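# Hang a hose across two wall hooks, then back away

## Task

Put the hose over both of the wall hooks so that, at the end, it hangs motionless with no part touching the floor. Release it and move the robot away from it. The hose must stay up without the robot supporting it. The robot must not tip over or finish leaning, or the task fails.

## Robot and tools

ROBOT. A wheeled base that drives forward/back and turns in place; it cannot move sideways. A lifting column carries a head with two cameras and two 6-joint arms, left and right, each with a two-finger gripper. Shoulder height S = 0.90 m + column_m. Folded, the robot is 0.73 m long and 0.62 m wide, and its front sits 0.40 m ahead of the column.

FRAMES. Base frame: origin on the floor under the column, between the drive wheels; x forward, y left, z up, in metres. left_hand and right_hand are reported in this frame, at the point where the fingers meet (the tips reach 8 mm further). A hand's z axis is the finger direction and its y axis runs along the opening. Odometry frame: the base frame as it was at the start. base_odometry counts wheel turns only, so slipping shows up as travel. Heading is positive to the left, from -3.142 to 3.142.

execute_actions. actions: a list holding one action, or empty to just read state and images. An action may contain:
- base: exactly one key. translate_m is a relative drive in metres, -3 to 3, with forward positive. rotate_rad is a relative turn in radians, -3.2 to 3.2, with left (counter-clockwise from above) positive. A move needing more than 8.667 s is refused.
- joints: a dictionary of absolute joint targets, keyed by name, covering both arms in one dictionary. column_m 0 to 0.8 m. head_tilt_rad -0.61 to 1.308 (0 is level, positive looks down). For each arm X (left or right): X_joint1_rad -2.879 to 2.879; X_joint2_rad 0 to 3.141; X_joint3_rad 0 to 3.019; X_joint4_rad -1.692 to 1.57; X_joint5_rad -1.57 to 1.57 (positive swings the hand to the robot's right); X_joint6_rad -2.094 to 2.094 (hand roll, positive is clockwise seen from behind); X_gripper_m 0 to 0.093, the fingertip gap in metres.
- speeds: optional top speeds for this action only: translate_m 0.05 to 0.8 m/s and rotate_rad 0.1 to 1 rad/s. The maximum is the default. Arms are not slowed by this.
cameras: a list chosen from cam_head_left, cam_head_right, cam_left_wrist, cam_right_wrist, nav_camera, all. Null or omitted gives all; [] gives none. The pictures line lists the images in order. A bad key or an out-of-range value refuses the whole call, and nothing moves. All motions start together. A joint you leave out may still be driving toward its earlier target.

wait: seconds from 0 to 10. It commands nothing and returns state and images.
zoom_image: camera plus region [x0, y0, x1, y1] in pixels of that camera's latest full image, with the origin at the top-left. The region can be at most 504 by 504 pixels, and images are 896x504.
finished_scene: scene is the integer number of the current scene. It ends the scene for good, so call it only once the hose hangs unaided and the robot has moved away.

ARM GEOMETRY (approximate). With joint1 at -1.57 (left) or 1.57 (right) and joints 5 and 6 at 0, the arm works in a vertical plane 0.23 m to that side of the column. Let a = j2 - 0.35, b = 1.05 + j2 - j3, c = b - j4; at c = 1.57 the fingers point straight down. The hand is 0.12 + 0.39 sin a + 0.38 cos b + 0.25 cos c m ahead and S + 0.39 cos a - 0.38 sin b - 0.25 sin c m up. For example, j2, j3, j4 = 0.93, 0.78, 0.14 gives 0.60 m ahead and 0.25 m below S. The real hand usually ends up to about 5 cm lower and nearer the column, or about 12 cm with a heavy load. Reach is about 1 m from the shoulder. Below 0.4 m height the housing blocks hands closer than 0.45 m ahead. Avoid moving arms while column_m is under 0.3. Light loads can be carried with fingers tilted; heavy ones need the fingers near vertical. Joint changes under about 0.03 rad (0.08 for joints 2 and 3) may not move the joint at all. To touch gently, step about 0.05 rad per call.

GRIPPER. Fingers are 7 cm long; the body behind them is 10 x 7 cm. Grip by commanding an opening smaller than the object; off_target is then expected. A reported opening that stays 0.002 m or more above the target means something is held.

RESULTS. base_status and joint_status per motion: done (within tolerance; for the base, the wheels turned fully even if they slipped), off_target (came to rest short and may still push), contact_stop (column or base met resistance and now holds where it stopped), time_out, not_followed, or limit_stop_at_motor_heat. "joint command not followed" means a safety check withheld an arm's targets because of self, other-arm or obstacle proximity. Clear it by moving the offending joints back at least 0.05 rad or moving the other arm away. on_its_own reports uncommanded behaviour; its "held at" value is a target, not a position. motor_effort lists only left_wheel and right_wheel as percentages, with the bracket showing the peak. turned_by_wheels vs turned_by_imu: a gap larger than about 4% and 0.05 rad means slipping or a collision. base_tilt is in degrees, forward/right positive, with about 1 degree of bias. wheel_motors_off = 1 means overload shutdown. After column contact_stop on the way down, the column refuses to lower again until it has risen 0.2 m. After a base contact_stop, back off 0.05 m before turning.

AVOID. Arms colliding or pressing on each other, which can end the run. Prolonged pushing by an arm, which overheats motors (a MOTOR HOT line appears at 85 °C; at 100 °C the arm goes limp and drops its load). Ease a pushing arm by sending back its reported joint positions. Also avoid base pushing for about 3 s (wheel motors cut out), dropping or yanking the hose, tipping the robot, and finishing while any hand still supports the hose. Less motion time is better.

Each tool is called after "Emit:" in YAML: its name, and indented under it one key for each argument.

## Session

Emit:
execute_actions:
  actions: []

Scene clock: 0.00 s.
base_odometry: x=+0.000 y=+0.000 heading=+0.000 (m, m, rad; odometry frame)
turned_by_wheels: +0.000 (rad since the last result)
turned_by_imu: +0.000 (rad since the last result)
base_tilt: forward=-0.3 right=+0.1 (deg)
base_status: not commanded
joint_positions: column_m=+0.552 head_tilt_rad=+0.876 left_joint1_rad=-1.595 left_joint2_rad=+0.867 left_joint3_rad=+0.418 left_joint4_rad=-0.944 left_joint5_rad=-0.017 left_joint6_rad=+0.085 left_gripper_m=+0.094 right_joint1_rad=+1.549 right_joint2_rad=+0.871 right_joint3_rad=+0.371 right_joint4_rad=-0.927 right_joint5_rad=+0.025 right_joint6_rad=-0.023 right_gripper_m=+0.094
joint_status: not commanded
wheel_motors_off: 0
motor_effort: left_wheel=+1 right_wheel=+1 (%)
left_hand: x=+0.1559 y=+0.2224 z=+1.2484 quat_wxyz=(+0.421, -0.052, -0.906, +0.017) (m; base frame)
right_hand: x=+0.1326 y=-0.2342 z=+1.2532 quat_wxyz=(+0.437, +0.007, -0.900, +0.012) (m; base frame)
pictures: cam_head_left, cam_head_right, cam_left_wrist, cam_right_wrist, nav_camera
Images, in order (width x height): cam_head_left 896x504, cam_head_right 896x504, cam_left_wrist 896x504, cam_right_wrist 896x504, nav_camera 896x504.

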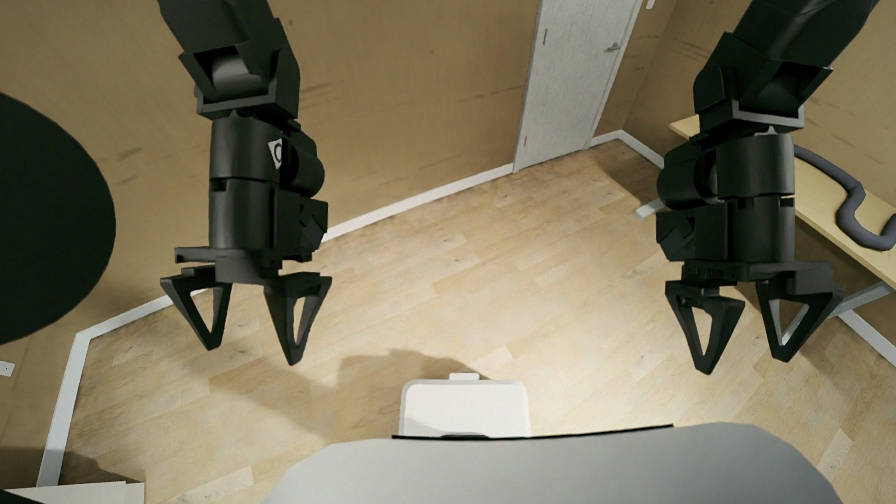

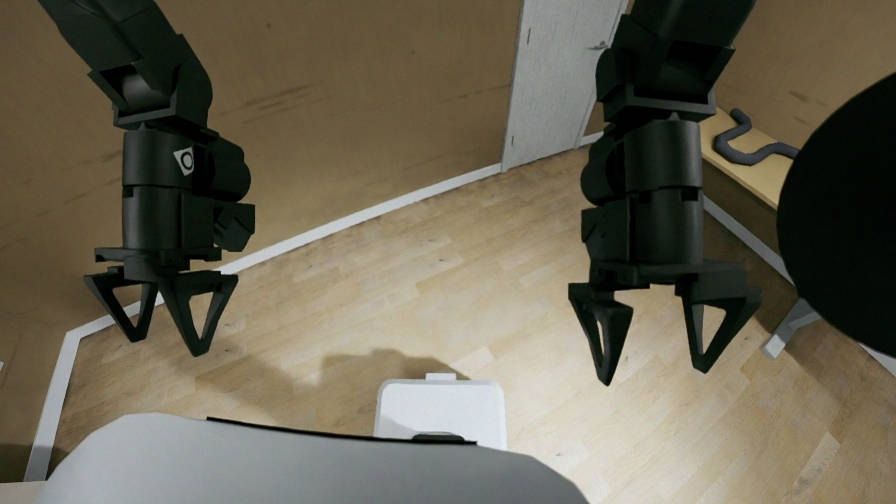

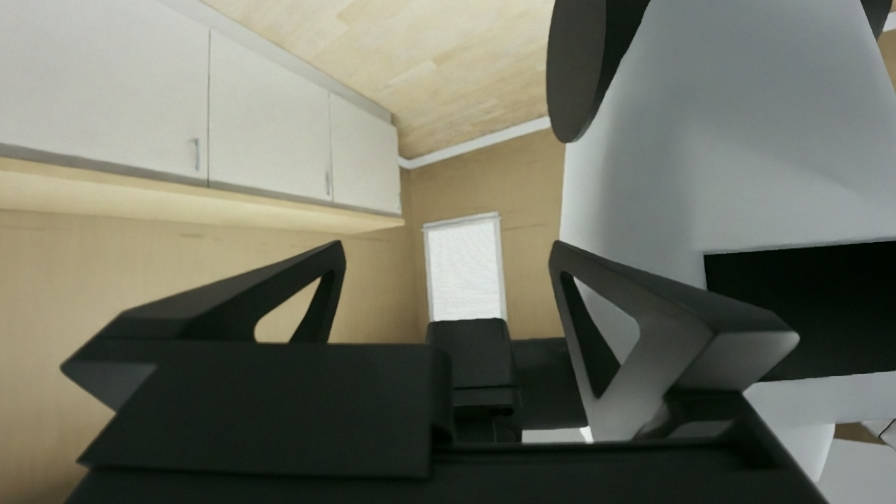

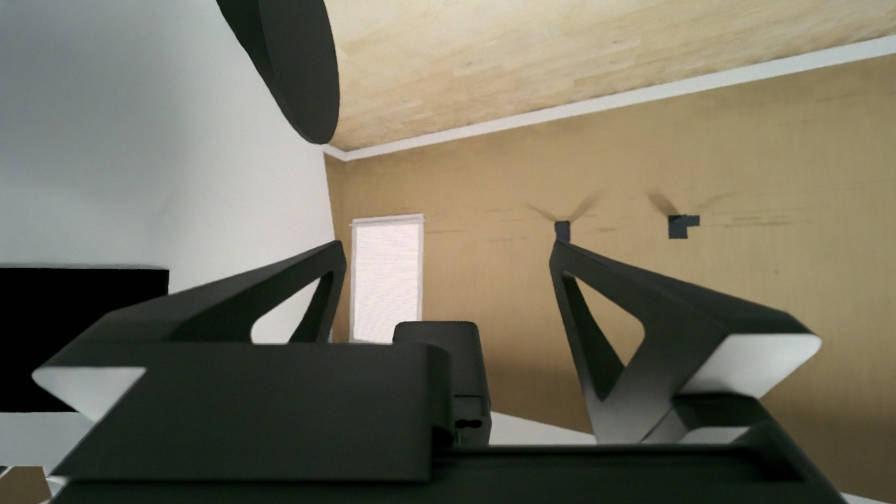

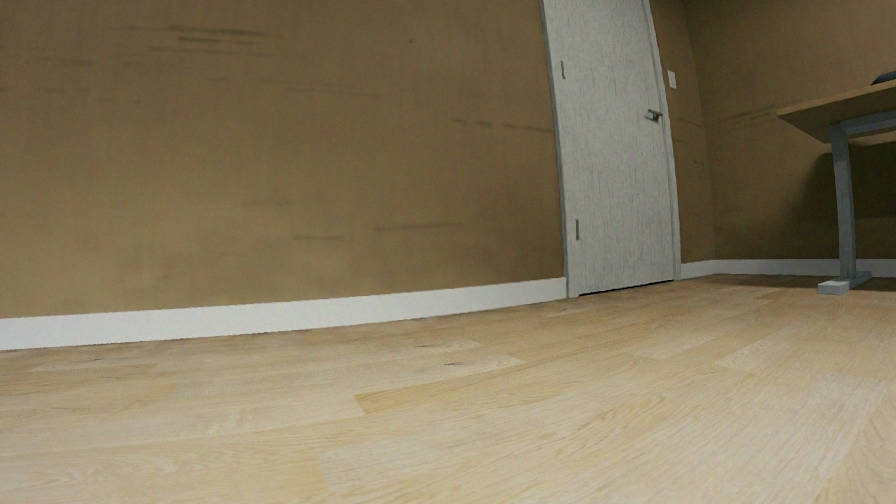

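Emit:
execute_actions:
  actions:
    - {"base":{"rotate_rad":-1.1},"joints":{"head_tilt_rad":0.55}}
  cameras: ["cam_head_left","cam_head_right","nav_camera"]

Scene clock: 5.57 s.
base_odometry: x=+0.000 y=+0.000 heading=-1.100 (m, m, rad; odometry frame)
turned_by_wheels: -1.100 (rad since the last result)
turned_by_imu: -1.076 (rad since the last result)
base_tilt: forward=-0.3 right=+0.2 (deg)
base_status: done
joint_positions: column_m=+0.552 head_tilt_rad=+0.568 left_joint1_rad=-1.595 left_joint2_rad=+0.867 left_joint3_rad=+0.418 left_joint4_rad=-0.944 left_joint5_rad=-0.017 left_joint6_rad=+0.085 left_gripper_m=+0.094 right_joint1_rad=+1.549 right_joint2_rad=+0.871 right_joint3_rad=+0.371 right_joint4_rad=-0.927 right_joint5_rad=+0.025 right_joint6_rad=-0.023 right_gripper_m=+0.094
joint_status: all done
wheel_motors_off: 0
motor_effort: left_wheel=+1(34) right_wheel=-1(44) (%)
left_hand: x=+0.1561 y=+0.2224 z=+1.2484 quat_wxyz=(+0.421, -0.052, -0.906, +0.017) (m; base frame)
right_hand: x=+0.1326 y=-0.2342 z=+1.2532 quat_wxyz=(+0.437, +0.007, -0.900, +0.012) (m; base frame)
pictures: cam_head_left, cam_head_right, nav_camera
camera_calibration (this result's frames):
cam_head_left: T_world_to_cam=[[0.0338, -0.998903, -0.032396, 0.0846419], [-0.594191, 0.00597906, -0.804302, 1.27037], [0.803614, 0.0464348, -0.593337, 0.807228], [0, 0, 0, 1]] pos_world=[0.103281, 0.03947, 1.50346]
cam_head_right: T_world_to_cam=[[0.0186758, -0.999812, -0.00527682, -0.0520918], [-0.588398, -0.00672352, -0.808543, 1.27129], [0.808356, 0.018205, -0.588413, 0.795825], [0, 0, 0, 1]] pos_world=[0.105688, -0.0580225, 1.49589]
Images, in order (width x height): cam_head_left 896x504, cam_head_right 896x504, nav_camera 896x504.

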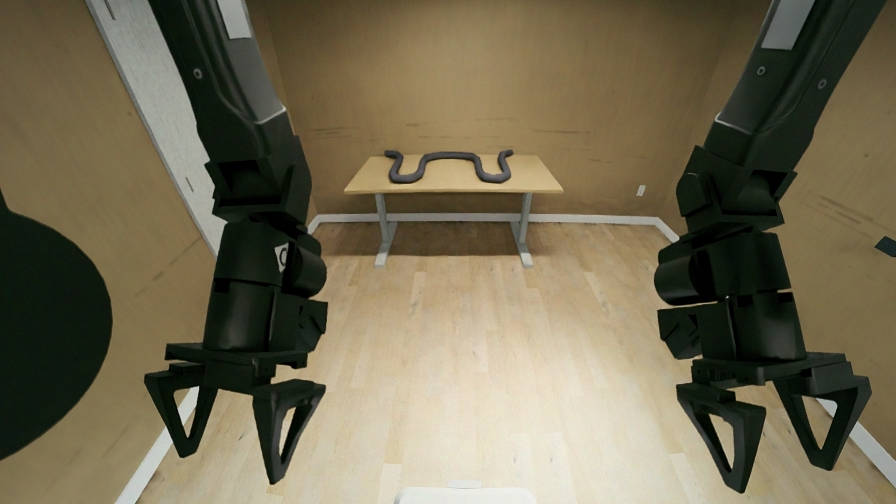

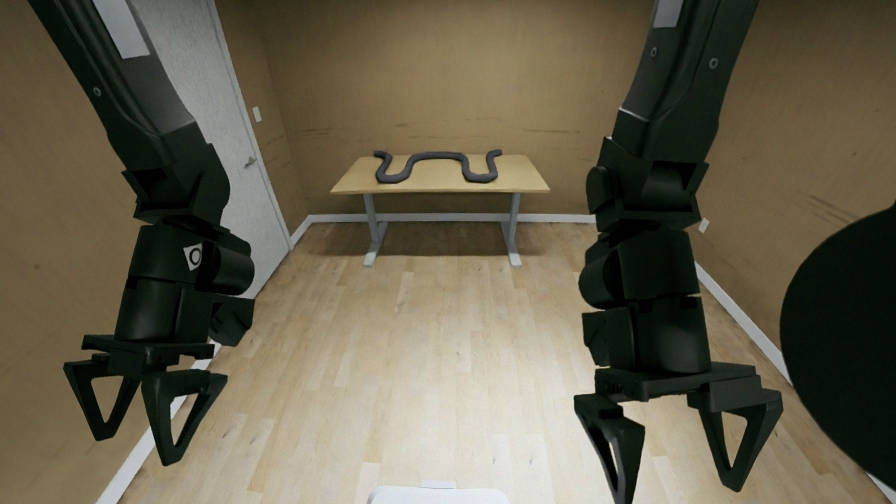

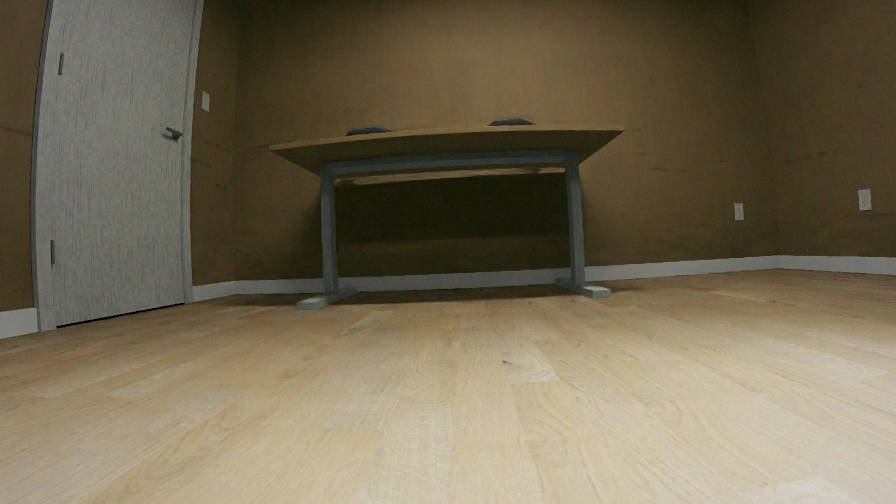

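Emit:
execute_actions:
  actions:
    - {"base":{"rotate_rad":-1.4},"joints":{"head_tilt_rad":0.3,"left_joint2_rad":1.15,"left_joint3_rad":1.1,"left_joint4_rad":-0.47,"right_joint2_rad":1.15,"right_joint3_rad":1.1,"right_joint4_rad":-0.47,"left_joint6_rad":1.57,"right_joint6_rad":1.57}}

Scene clock: 13.67 s.
base_odometry: x=+0.000 y=+0.000 heading=-2.499 (m, m, rad; odometry frame)
turned_by_wheels: -1.400 (rad since the last result)
turned_by_imu: -1.371 (rad since the last result)
base_tilt: forward=-0.2 right=+0.1 (deg)
base_status: done
joint_positions: column_m=+0.552 head_tilt_rad=+0.319 left_joint1_rad=-1.593 left_joint2_rad=+1.147 left_joint3_rad=+1.101 left_joint4_rad=-0.469 left_joint5_rad=-0.017 left_joint6_rad=+1.558 left_gripper_m=+0.094 right_joint1_rad=+1.549 right_joint2_rad=+1.144 right_joint3_rad=+1.099 right_joint4_rad=-0.467 right_joint5_rad=+0.025 right_joint6_rad=+1.562 right_gripper_m=+0.094
joint_status: all done
wheel_motors_off: 0
motor_effort: left_wheel=+1(26) right_wheel=-1(32) (%)
left_hand: x=+0.5775 y=+0.2161 z=+1.1365 quat_wxyz=(-0.003, -0.706, -0.708, -0.002) (m; base frame)
right_hand: x=+0.5778 y=-0.2414 z=+1.1378 quat_wxyz=(-0.019, -0.708, -0.706, +0.012) (m; base frame)
pictures: cam_head_left, cam_head_right, cam_left_wrist, cam_right_wrist, nav_camera
camera_calibration (this result's frames):
cam_head_left: T_world_to_cam=[[0.0407332, -0.998903, -0.0230813, 0.0699718], [-0.377974, 0.00597906, -0.925797, 1.44638], [0.92492, 0.0464348, -0.377316, 0.468981], [0, 0, 0, 1]] pos_world=[0.110075, 0.03947, 1.51763]
cam_head_right: T_world_to_cam=[[0.0194, -0.999812, -0.000518339, -0.0594453], [-0.371315, -0.00672352, -0.928483, 1.44487], [0.928304, 0.018205, -0.371376, 0.456084], [0, 0, 0, 1]] pos_world=[0.114271, -0.0580225, 1.51088]
cam_left_wrist: T_world_to_cam=[[-0.999945, -0.000396119, -0.0104659, 0.588474], [-0.00646519, 0.809511, 0.587068, -0.832906], [0.00823968, 0.587104, -0.80947, 0.911048], [0, 0, 0, 1]] pos_world=[0.57555, 0.1396, 1.2326]
cam_right_wrist: T_world_to_cam=[[-0.999982, 0.00525284, 0.00290741, 0.577298], [0.00598821, 0.837786, 0.545967, -0.414443], [0.000432091, 0.545974, -0.837802, 1.21116], [0, 0, 0, 1]] pos_world=[0.579246, -0.317077, 1.2393]
Images, in order (width x height): cam_head_left 896x504, cam_head_right 896x504, cam_left_wrist 896x504, cam_right_wrist 896x504, nav_camera 896x504.

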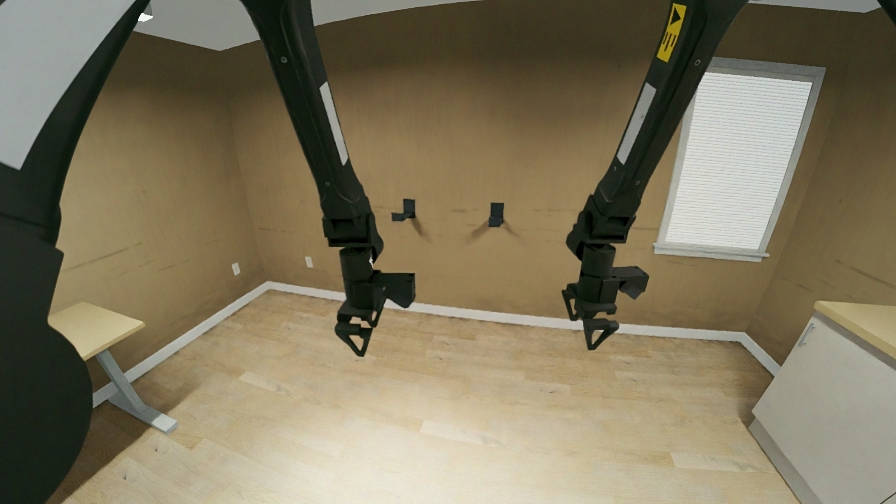

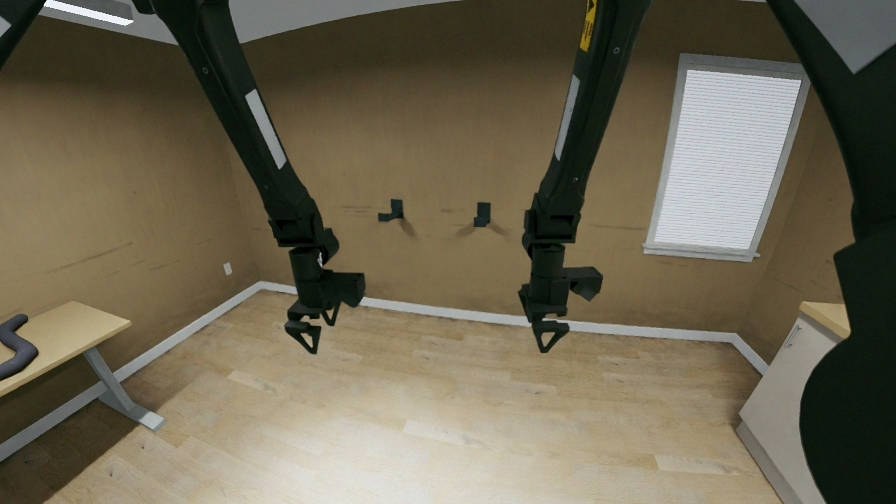

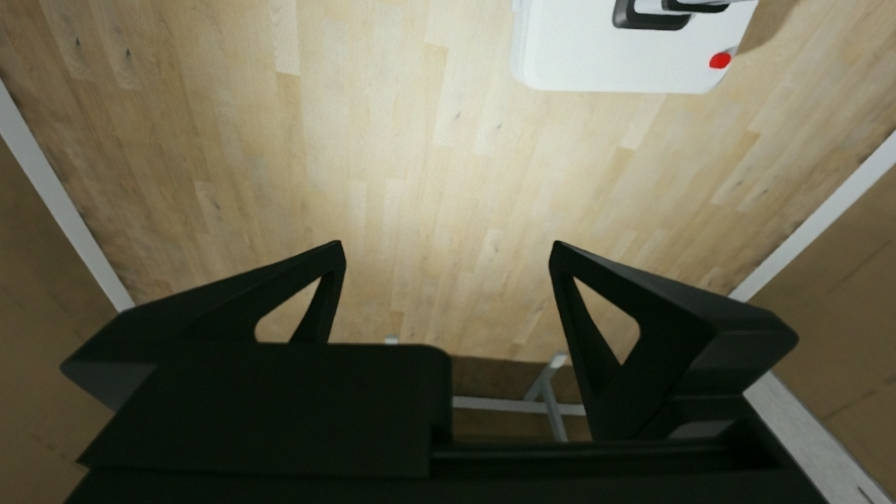

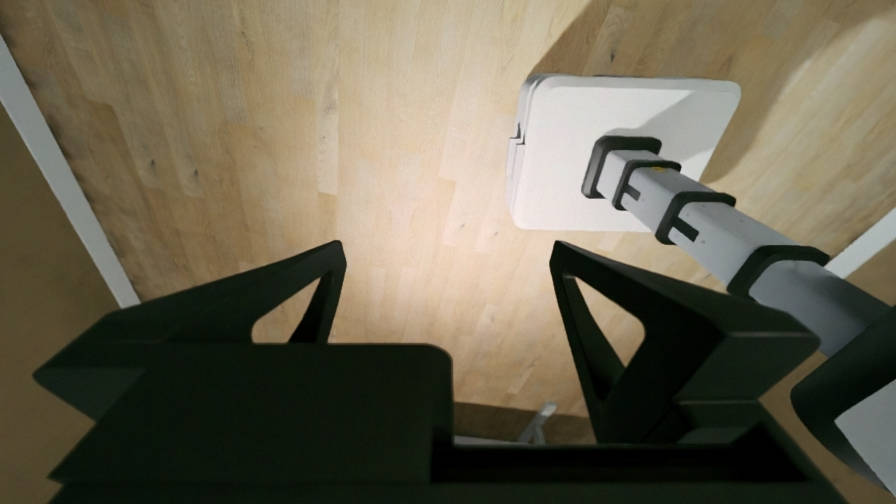

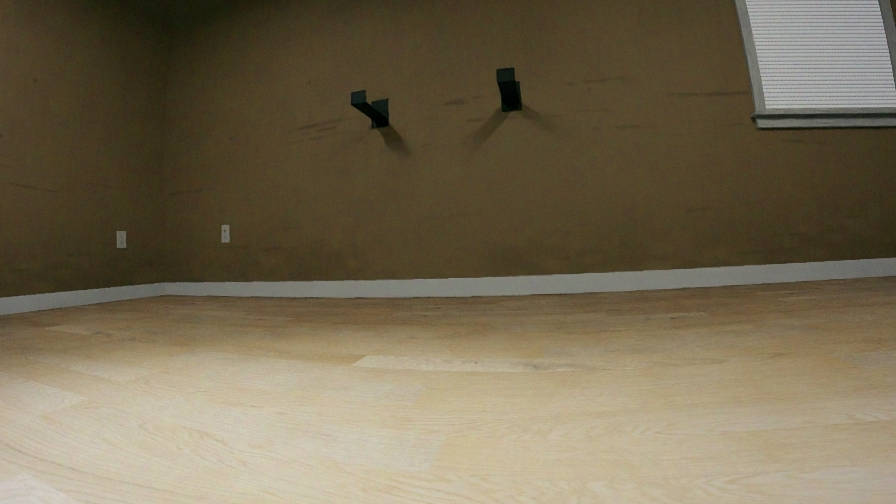

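Emit:
execute_actions:
  actions:
    - {"base":{"rotate_rad":1.4},"joints":{"head_tilt_rad":0.9,"left_joint6_rad":-1.57,"left_joint1_rad":-1.42,"right_joint1_rad":1.42,"column_m":0.35}}
  cameras: []

Emit:
execute_actions:
  actions:
    - {"base":{"translate_m":1.25}}

Scene clock: 23.87 s.
base_odometry: x=+0.000 y=+0.000 heading=-1.100 (m, m, rad; odometry frame)
turned_by_wheels: +1.399 (rad since the last result)
turned_by_imu: +1.365 (rad since the last result)
base_tilt: forward=-0.2 right=+0.1 (deg)
base_status: done
joint_positions: column_m=+0.350 head_tilt_rad=+0.901 left_joint1_rad=-1.419 left_joint2_rad=+1.147 left_joint3_rad=+1.098 left_joint4_rad=-0.469 left_joint5_rad=-0.017 left_joint6_rad=-1.559 left_gripper_m=+0.094 right_joint1_rad=+1.409 right_joint2_rad=+1.144 right_joint3_rad=+1.098 right_joint4_rad=-0.467 right_joint5_rad=+0.027 right_joint6_rad=+1.562 right_gripper_m=+0.094
joint_status: all done
wheel_motors_off: 0
motor_effort: left_wheel=-4(23) right_wheel=+2(27) (%)
left_hand: x=+0.5728 y=+0.3065 z=+0.9398 quat_wxyz=(-0.054, +0.727, -0.682, -0.051) (m; base frame)
right_hand: x=+0.5734 y=-0.3142 z=+0.9423 quat_wxyz=(-0.062, -0.729, -0.679, +0.056) (m; base frame)
pictures: none
No camera images: the call's "cameras" was empty. Leave "cameras" out to get every camera's image.

Scene clock: 27.60 s.
base_odometry: x=+0.567 y=-1.114 heading=-1.100 (m, m, rad; odometry frame)
turned_by_wheels: +0.000 (rad since the last result)
turned_by_imu: -0.001 (rad since the last result)
base_tilt: forward=-0.2 right=+0.0 (deg)
base_status: done
joint_positions: column_m=+0.350 head_tilt_rad=+0.902 left_joint1_rad=-1.419 left_joint2_rad=+1.147 left_joint3_rad=+1.095 left_joint4_rad=-0.469 left_joint5_rad=-0.017 left_joint6_rad=-1.559 left_gripper_m=+0.094 right_joint1_rad=+1.409 right_joint2_rad=+1.144 right_joint3_rad=+1.094 right_joint4_rad=-0.467 right_joint5_rad=+0.027 right_joint6_rad=+1.562 right_gripper_m=+0.094
joint_status: not commanded
wheel_motors_off: 0
motor_effort: left_wheel=+2(47) right_wheel=+0(46) (%)
left_hand: x=+0.5710 y=+0.3065 z=+0.9393 quat_wxyz=(-0.053, +0.727, -0.682, -0.052) (m; base frame)
right_hand: x=+0.5711 y=-0.3141 z=+0.9416 quat_wxyz=(-0.060, -0.730, -0.679, +0.057) (m; base frame)
pictures: cam_head_left, cam_head_right, cam_left_wrist, cam_right_wrist, nav_camera
camera_calibration (this result's frames):
cam_head_left: T_world_to_cam=[[0.0213271, -0.998903, -0.0416785, 0.0911335], [-0.82482, 0.00597906, -0.565364, 0.800453], [0.564993, 0.0464348, -0.823788, 1.00738], [0, 0, 0, 1]] pos_world=[0.0891219, 0.03947, 1.28622]
cam_head_right: T_world_to_cam=[[0.0159179, -0.999812, -0.0111018, -0.0452358], [-0.820735, -0.00672352, -0.571269, 0.802826], [0.571087, 0.018205, -0.820688, 0.999342], [0, 0, 0, 1]] pos_world=[0.0889171, -0.0580225, 1.27828]
cam_left_wrist: T_world_to_cam=[[0.998071, 0.0620059, 0.00303958, -0.592775], [0.0535765, -0.885055, 0.462393, -0.188152], [0.0313613, -0.461338, -0.88667, 1.07903], [0, 0, 0, 1]] pos_world=[0.567872, 0.368029, 1.04555]
cam_right_wrist: T_world_to_cam=[[-0.997087, 0.0762212, 0.00289279, 0.5923], [0.0697263, 0.895437, 0.439694, -0.164613], [0.0309237, 0.438615, -0.898143, 1.09221], [0, 0, 0, 1]] pos_world=[0.568277, -0.376806, 1.05163]
Images, in order (width x height): cam_head_left 896x504, cam_head_right 896x504, cam_left_wrist 896x504, cam_right_wrist 896x504, nav_camera 896x504.

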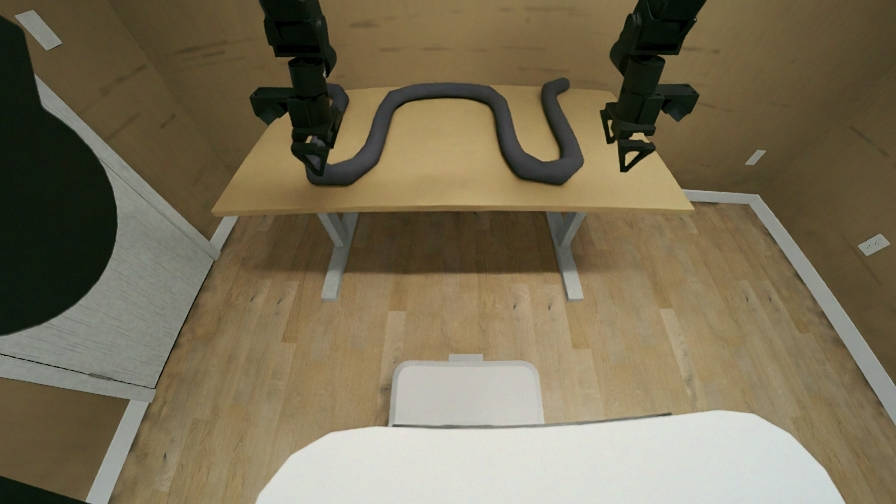

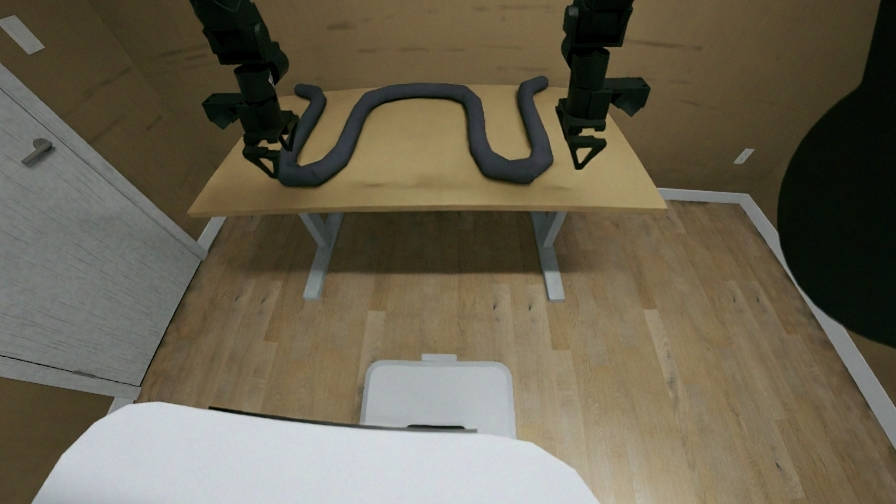

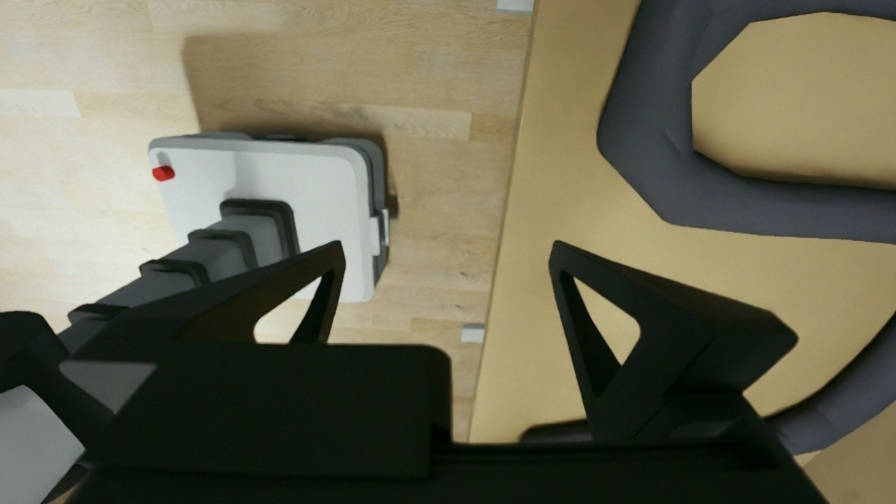

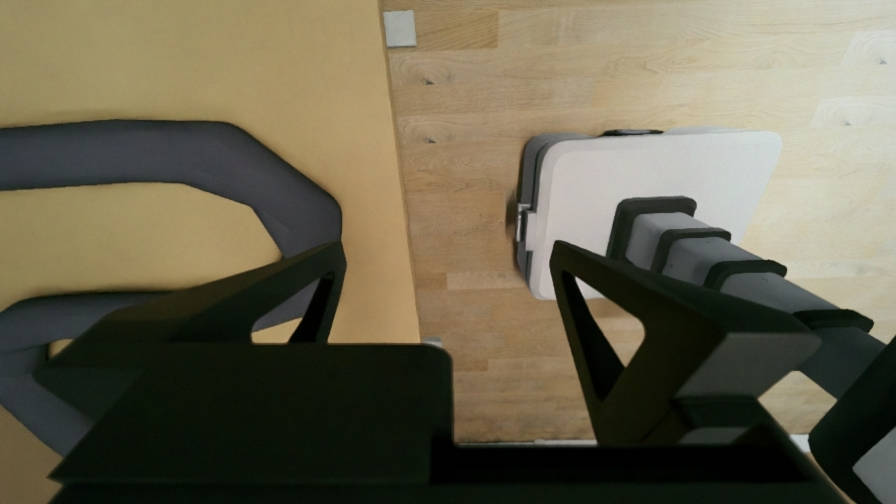

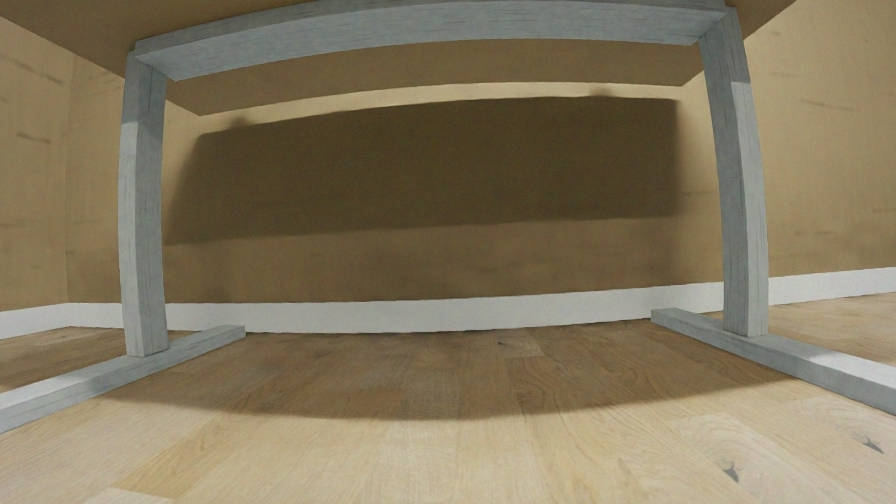

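Emit:
execute_actions:
  actions:
    - {"base":{"translate_m":0.19},"joints":{"left_joint1_rad":-1.22,"left_joint5_rad":0.15,"right_joint1_rad":1.52,"column_m":0.25}}
  cameras: ["cam_head_left","cam_left_wrist","cam_right_wrist"]

Scene clock: 35.33 s.
base_odometry: x=+0.653 y=-1.283 heading=-1.100 (m, m, rad; odometry frame)
turned_by_wheels: +0.000 (rad since the last result)
turned_by_imu: -0.001 (rad since the last result)
base_tilt: forward=-0.3 right=+0.1 (deg)
base_status: done
joint_positions: column_m=+0.250 head_tilt_rad=+0.902 left_joint1_rad=-1.214 left_joint2_rad=+1.147 left_joint3_rad=+1.094 left_joint4_rad=-0.469 left_joint5_rad=+0.146 left_joint6_rad=-1.559 left_gripper_m=+0.094 right_joint1_rad=+1.524 right_joint2_rad=+1.145 right_joint3_rad=+1.093 right_joint4_rad=-0.467 right_joint5_rad=+0.025 right_joint6_rad=+1.562 right_gripper_m=+0.094
joint_status: all done
wheel_motors_off: 0
motor_effort: left_wheel=+0(30) right_wheel=+0(33) (%)
left_hand: x=+0.5616 y=+0.3830 z=+0.8561 quat_wxyz=(-0.062, +0.761, -0.644, -0.053) (m; base frame)
right_hand: x=+0.5740 y=-0.2541 z=+0.8354 quat_wxyz=(-0.025, -0.712, -0.702, +0.022) (m; base frame)
pictures: cam_head_left, cam_left_wrist, cam_right_wrist
camera_calibration (this result's frames):
cam_head_left: T_world_to_cam=[[0.0213222, -0.998903, -0.041681, 0.0869688], [-0.824886, 0.00597906, -0.565267, 0.743798], [0.564896, 0.0464348, -0.823854, 0.925087], [0, 0, 0, 1]] pos_world=[0.089116, 0.03947, 1.18621]
cam_left_wrist: T_world_to_cam=[[0.986641, 0.161137, 0.0239537, -0.637318], [0.133213, -0.882665, 0.45073, -0.117066], [0.0937722, -0.441518, -0.892339, 1.00305], [0, 0, 0, 1]] pos_world=[0.550341, 0.442229, 0.96309]
cam_right_wrist: T_world_to_cam=[[-0.999797, 0.0181445, 0.00874015, 0.572793], [0.0200233, 0.848918, 0.528146, -0.229008], [0.00216327, 0.528214, -0.849109, 0.968697], [0, 0, 0, 1]] pos_world=[0.575167, -0.327663, 0.938472]
Images, in order (width x height): cam_head_left 896x504, cam_left_wrist 896x504, cam_right_wrist 896x504.

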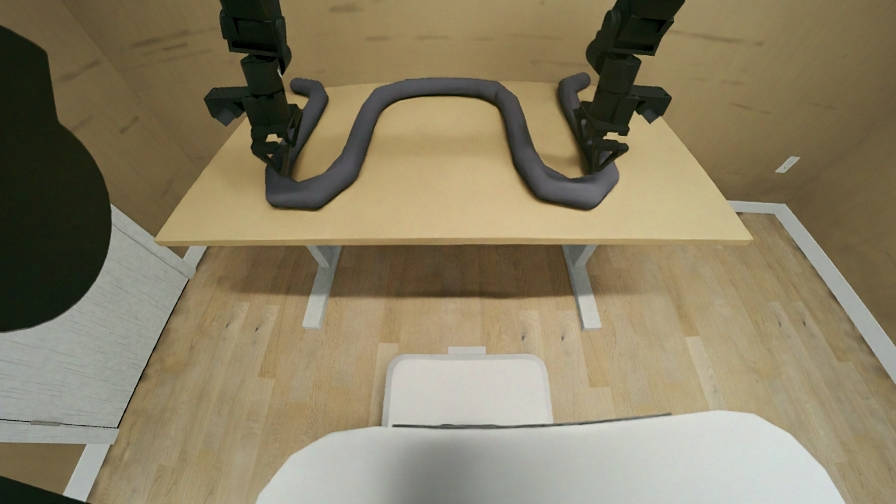

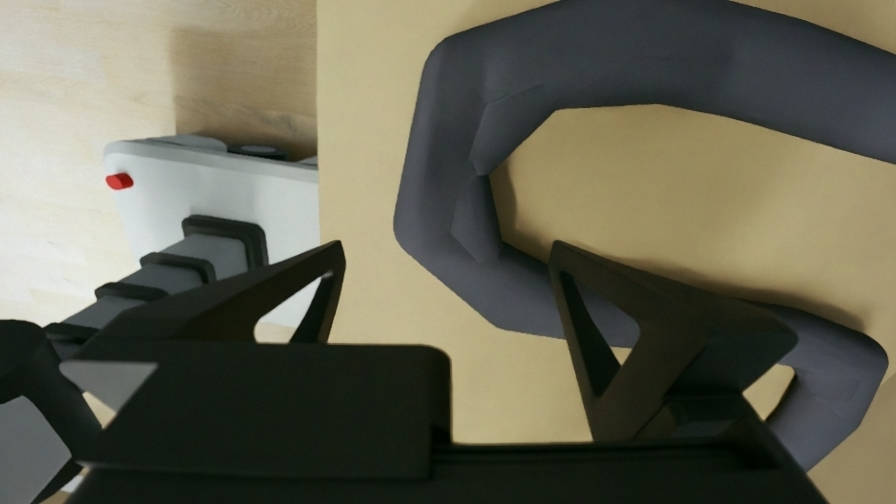

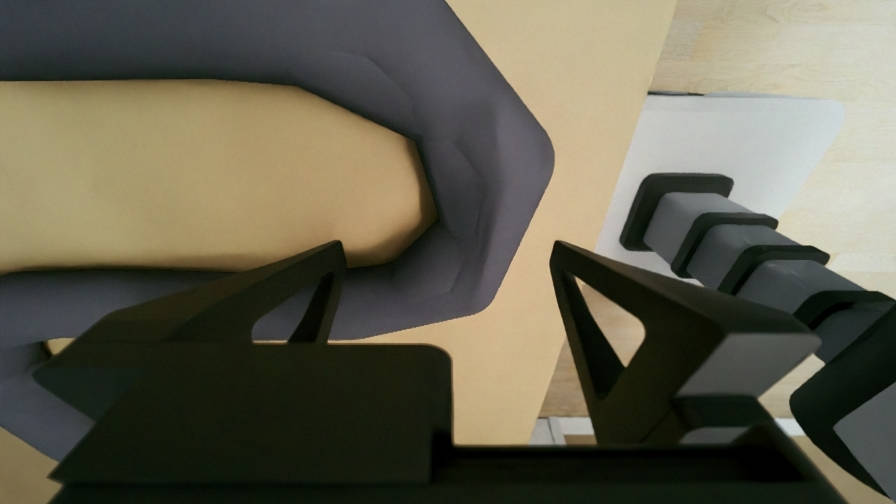

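Emit:
execute_actions:
  actions:
    - {"joints":{"right_joint4_rad":-0.56,"right_joint6_rad":1.7,"column_m":0.14}}
  cameras: ["cam_head_left","cam_left_wrist","cam_right_wrist"]

Scene clock: 39.83 s.
base_odometry: x=+0.653 y=-1.283 heading=-1.100 (m, m, rad; odometry frame)
turned_by_wheels: +0.000 (rad since the last result)
turned_by_imu: -0.001 (rad since the last result)
base_tilt: forward=-0.3 right=+0.2 (deg)
base_status: not commanded
joint_positions: column_m=+0.140 head_tilt_rad=+0.902 left_joint1_rad=-1.214 left_joint2_rad=+1.147 left_joint3_rad=+1.094 left_joint4_rad=-0.469 left_joint5_rad=+0.146 left_joint6_rad=-1.559 left_gripper_m=+0.094 right_joint1_rad=+1.524 right_joint2_rad=+1.138 right_joint3_rad=+1.093 right_joint4_rad=-0.554 right_joint5_rad=+0.025 right_joint6_rad=+1.692 right_gripper_m=+0.094
joint_status: all done
wheel_motors_off: 0
motor_effort: left_wheel=+0(2) right_wheel=+1(1) (%)
left_hand: x=+0.5616 y=+0.3830 z=+0.7461 quat_wxyz=(-0.062, +0.761, -0.644, -0.053) (m; base frame)
right_hand: x=+0.5548 y=-0.2535 z=+0.7290 quat_wxyz=(+0.001, -0.756, -0.653, +0.050) (m; base frame)
pictures: cam_head_left, cam_left_wrist, cam_right_wrist
camera_calibration (this result's frames):
cam_head_left: T_world_to_cam=[[0.0213222, -0.998903, -0.041681, 0.0823846], [-0.824886, 0.00597906, -0.565267, 0.681628], [0.564896, 0.0464348, -0.823854, 0.834477], [0, 0, 0, 1]] pos_world=[0.089116, 0.03947, 1.07622]
cam_left_wrist: T_world_to_cam=[[0.986641, 0.161137, 0.0239537, -0.634683], [0.133213, -0.882665, 0.45073, -0.0674928], [0.0937722, -0.441518, -0.892339, 0.904905], [0, 0, 0, 1]] pos_world=[0.550341, 0.442229, 0.853106]
cam_right_wrist: T_world_to_cam=[[-0.98534, 0.1509, 0.0795914, 0.528485], [0.170207, 0.837715, 0.518906, -0.252373], [0.0116277, 0.524845, -0.851118, 0.873466], [0, 0, 0, 1]] pos_world=[0.553536, -0.326766, 0.832318]
Images, in order (width x height): cam_head_left 896x504, cam_left_wrist 896x504, cam_right_wrist 896x504.

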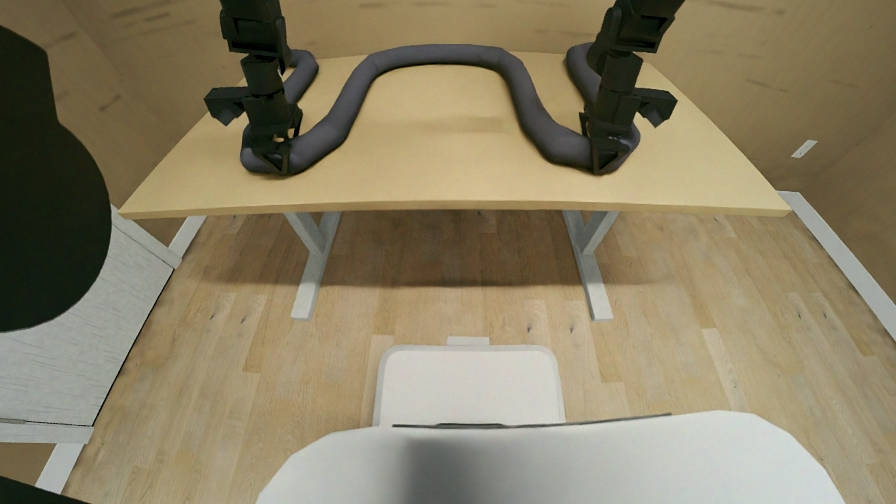

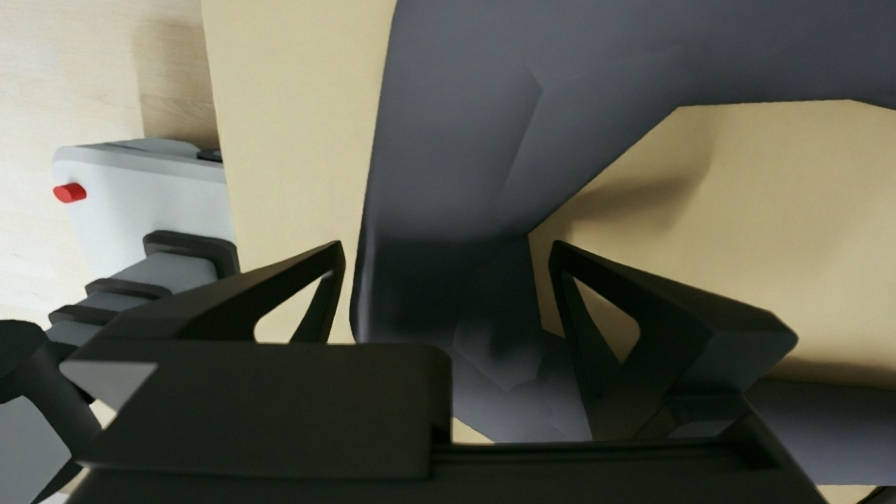

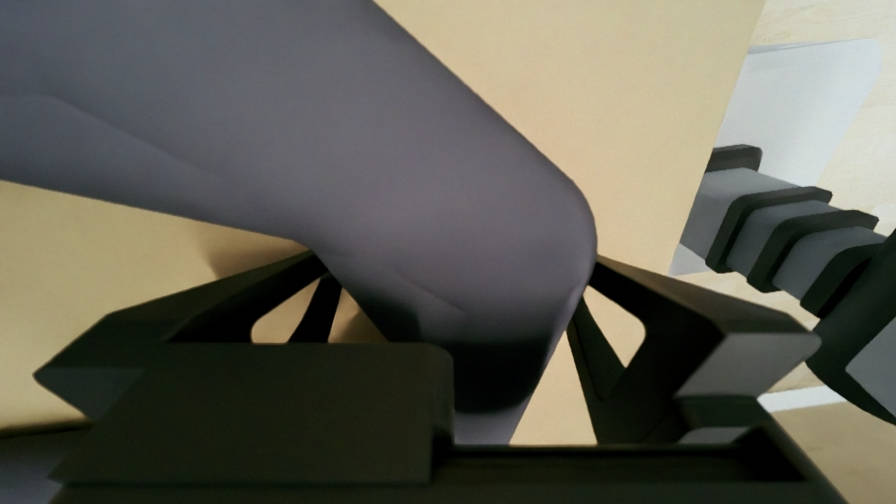

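Emit:
execute_actions:
  actions:
    - {"joints":{"left_joint2_rad":1.23,"left_joint4_rad":-0.4,"right_gripper_m":0.02}}
  cameras: []

Emit:
execute_actions:
  actions:
    - {"joints":{"left_gripper_m":0.02}}
  cameras: ["cam_left_wrist"]

Emit:
execute_actions:
  actions:
    - {"joints":{"column_m":0.65,"head_tilt_rad":0.7,"right_joint1_rad":1.22,"right_joint5_rad":-0.15,"right_joint2_rad":1.23,"right_joint4_rad":-0.4,"right_joint6_rad":1.57},"base":{"translate_m":-0.5},"speeds":{"translate_m":0.15}}
  cameras: ["cam_head_left","nav_camera"]

Scene clock: 46.57 s.
base_odometry: x=+0.653 y=-1.283 heading=-1.100 (m, m, rad; odometry frame)
turned_by_wheels: +0.000 (rad since the last result)
turned_by_imu: -0.001 (rad since the last result)
base_tilt: forward=-0.3 right=+0.1 (deg)
base_status: not commanded
joint_positions: column_m=+0.140 head_tilt_rad=+0.902 left_joint1_rad=-1.212 left_joint2_rad=+1.191 left_joint3_rad=+1.098 left_joint4_rad=-0.412 left_joint5_rad=+0.148 left_joint6_rad=-1.559 left_gripper_m=+0.094 right_joint1_rad=+1.525 right_joint2_rad=+1.138 right_joint3_rad=+1.092 right_joint4_rad=-0.562 right_joint5_rad=+0.026 right_joint6_rad=+1.689 right_gripper_m=+0.062
joint_status: right_gripper_m off_target (ended at +0.062, target +0.020); the others done
wheel_motors_off: 0
motor_effort: left_wheel=+0(3) right_wheel=+0(2) (%)
left_hand: x=+0.5631 y=+0.3899 z=+0.7286 quat_wxyz=(-0.069, +0.760, -0.645, -0.047) (m; base frame)
right_hand: x=+0.5523 y=-0.2530 z=+0.7289 quat_wxyz=(+0.004, -0.754, -0.654, +0.053) (m; base frame)
pictures: none
No camera images: the call's "cameras" was empty. Leave "cameras" out to get every camera's image.

Scene clock: 47.23 s.
base_odometry: x=+0.653 y=-1.283 heading=-1.100 (m, m, rad; odometry frame)
turned_by_wheels: +0.000 (rad since the last result)
turned_by_imu: +0.000 (rad since the last result)
base_tilt: forward=-0.2 right=+0.1 (deg)
base_status: not commanded
joint_positions: column_m=+0.140 head_tilt_rad=+0.902 left_joint1_rad=-1.211 left_joint2_rad=+1.191 left_joint3_rad=+1.091 left_joint4_rad=-0.418 left_joint5_rad=+0.146 left_joint6_rad=-1.557 left_gripper_m=+0.061 right_joint1_rad=+1.525 right_joint2_rad=+1.138 right_joint3_rad=+1.092 right_joint4_rad=-0.562 right_joint5_rad=+0.026 right_joint6_rad=+1.689 right_gripper_m=+0.062
joint_status: left_gripper_m off_target (ended at +0.061, target +0.020)
wheel_motors_off: 0
motor_effort: left_wheel=+0(1) right_wheel=+0(1) (%)
left_hand: x=+0.5572 y=+0.3903 z=+0.7277 quat_wxyz=(-0.065, +0.760, -0.644, -0.053) (m; base frame)
right_hand: x=+0.5523 y=-0.2530 z=+0.7289 quat_wxyz=(+0.004, -0.754, -0.654, +0.053) (m; base frame)
pictures: cam_left_wrist
camera_calibration (this result's frames):
cam_left_wrist: T_world_to_cam=[[0.986778, 0.159624, 0.0281053, -0.633589], [0.130398, -0.884855, 0.447244, -0.047256], [0.09626, -0.437666, -0.89397, 0.89036], [0, 0, 0, 1]] pos_world=[0.545667, 0.449001, 0.834897]
Images, in order (width x height): cam_left_wrist 896x504.

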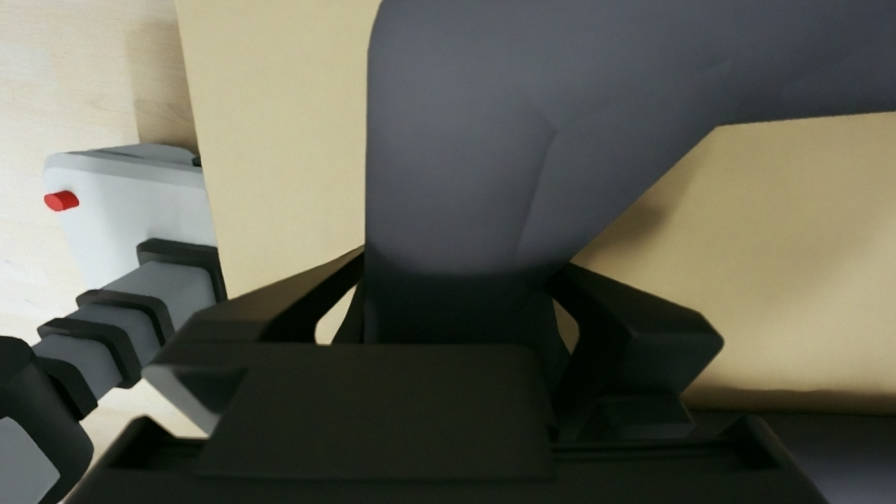

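Scene clock: 54.47 s.
base_odometry: x=+0.427 y=-0.838 heading=-1.100 (m, m, rad; odometry frame)
turned_by_wheels: +0.000 (rad since the last result)
turned_by_imu: -0.003 (rad since the last result)
base_tilt: forward=-0.2 right=+0.3 (deg)
base_status: done
joint_positions: column_m=+0.650 head_tilt_rad=+0.716 left_joint1_rad=-1.227 left_joint2_rad=+1.250 left_joint3_rad=+1.082 left_joint4_rad=-0.403 left_joint5_rad=+0.157 left_joint6_rad=-1.558 left_gripper_m=+0.061 right_joint1_rad=+1.214 right_joint2_rad=+1.254 right_joint3_rad=+1.083 right_joint4_rad=-0.401 right_joint5_rad=-0.152 right_joint6_rad=+1.559 right_gripper_m=+0.061
joint_status: all done
wheel_motors_off: 0
motor_effort: left_wheel=-1(31) right_wheel=+0(33) (%)
left_hand: x=+0.5362 y=+0.3841 z=+1.2084 quat_wxyz=(-0.036, +0.762, -0.643, -0.060) (m; base frame)
right_hand: x=+0.5345 y=-0.3931 z=+1.2091 quat_wxyz=(-0.042, -0.764, -0.640, +0.066) (m; base frame)
pictures: cam_head_left, nav_camera
camera_calibration (this result's frames):
cam_head_left: T_world_to_cam=[[0.0286364, -0.998903, -0.0370391, 0.0956767], [-0.706623, 0.00597906, -0.707565, 1.19671], [0.707011, 0.0464348, -0.705677, 1.05409], [0, 0, 0, 1]] pos_world=[0.0976267, 0.03947, 1.59414]
Images, in order (width x height): cam_head_left 896x504, nav_camera 896x504.

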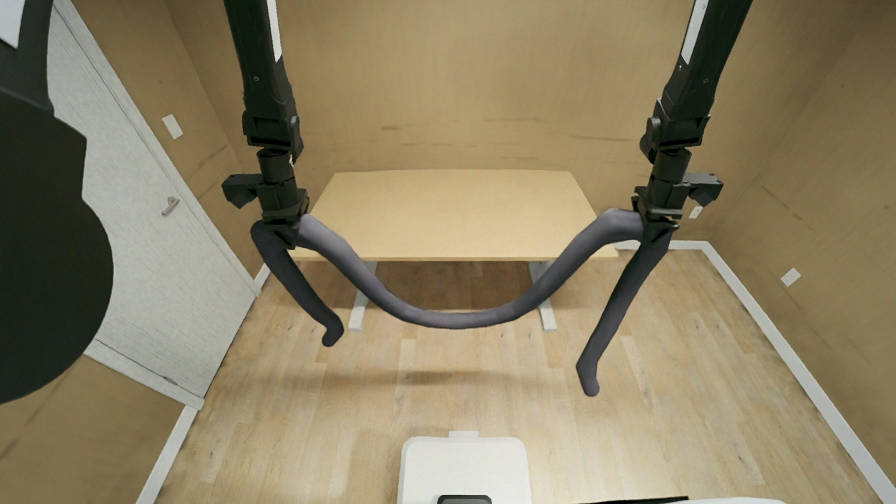

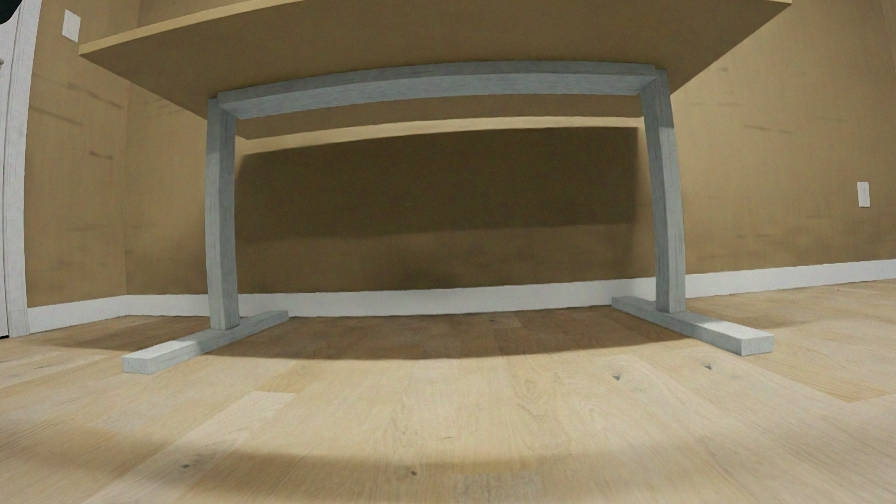

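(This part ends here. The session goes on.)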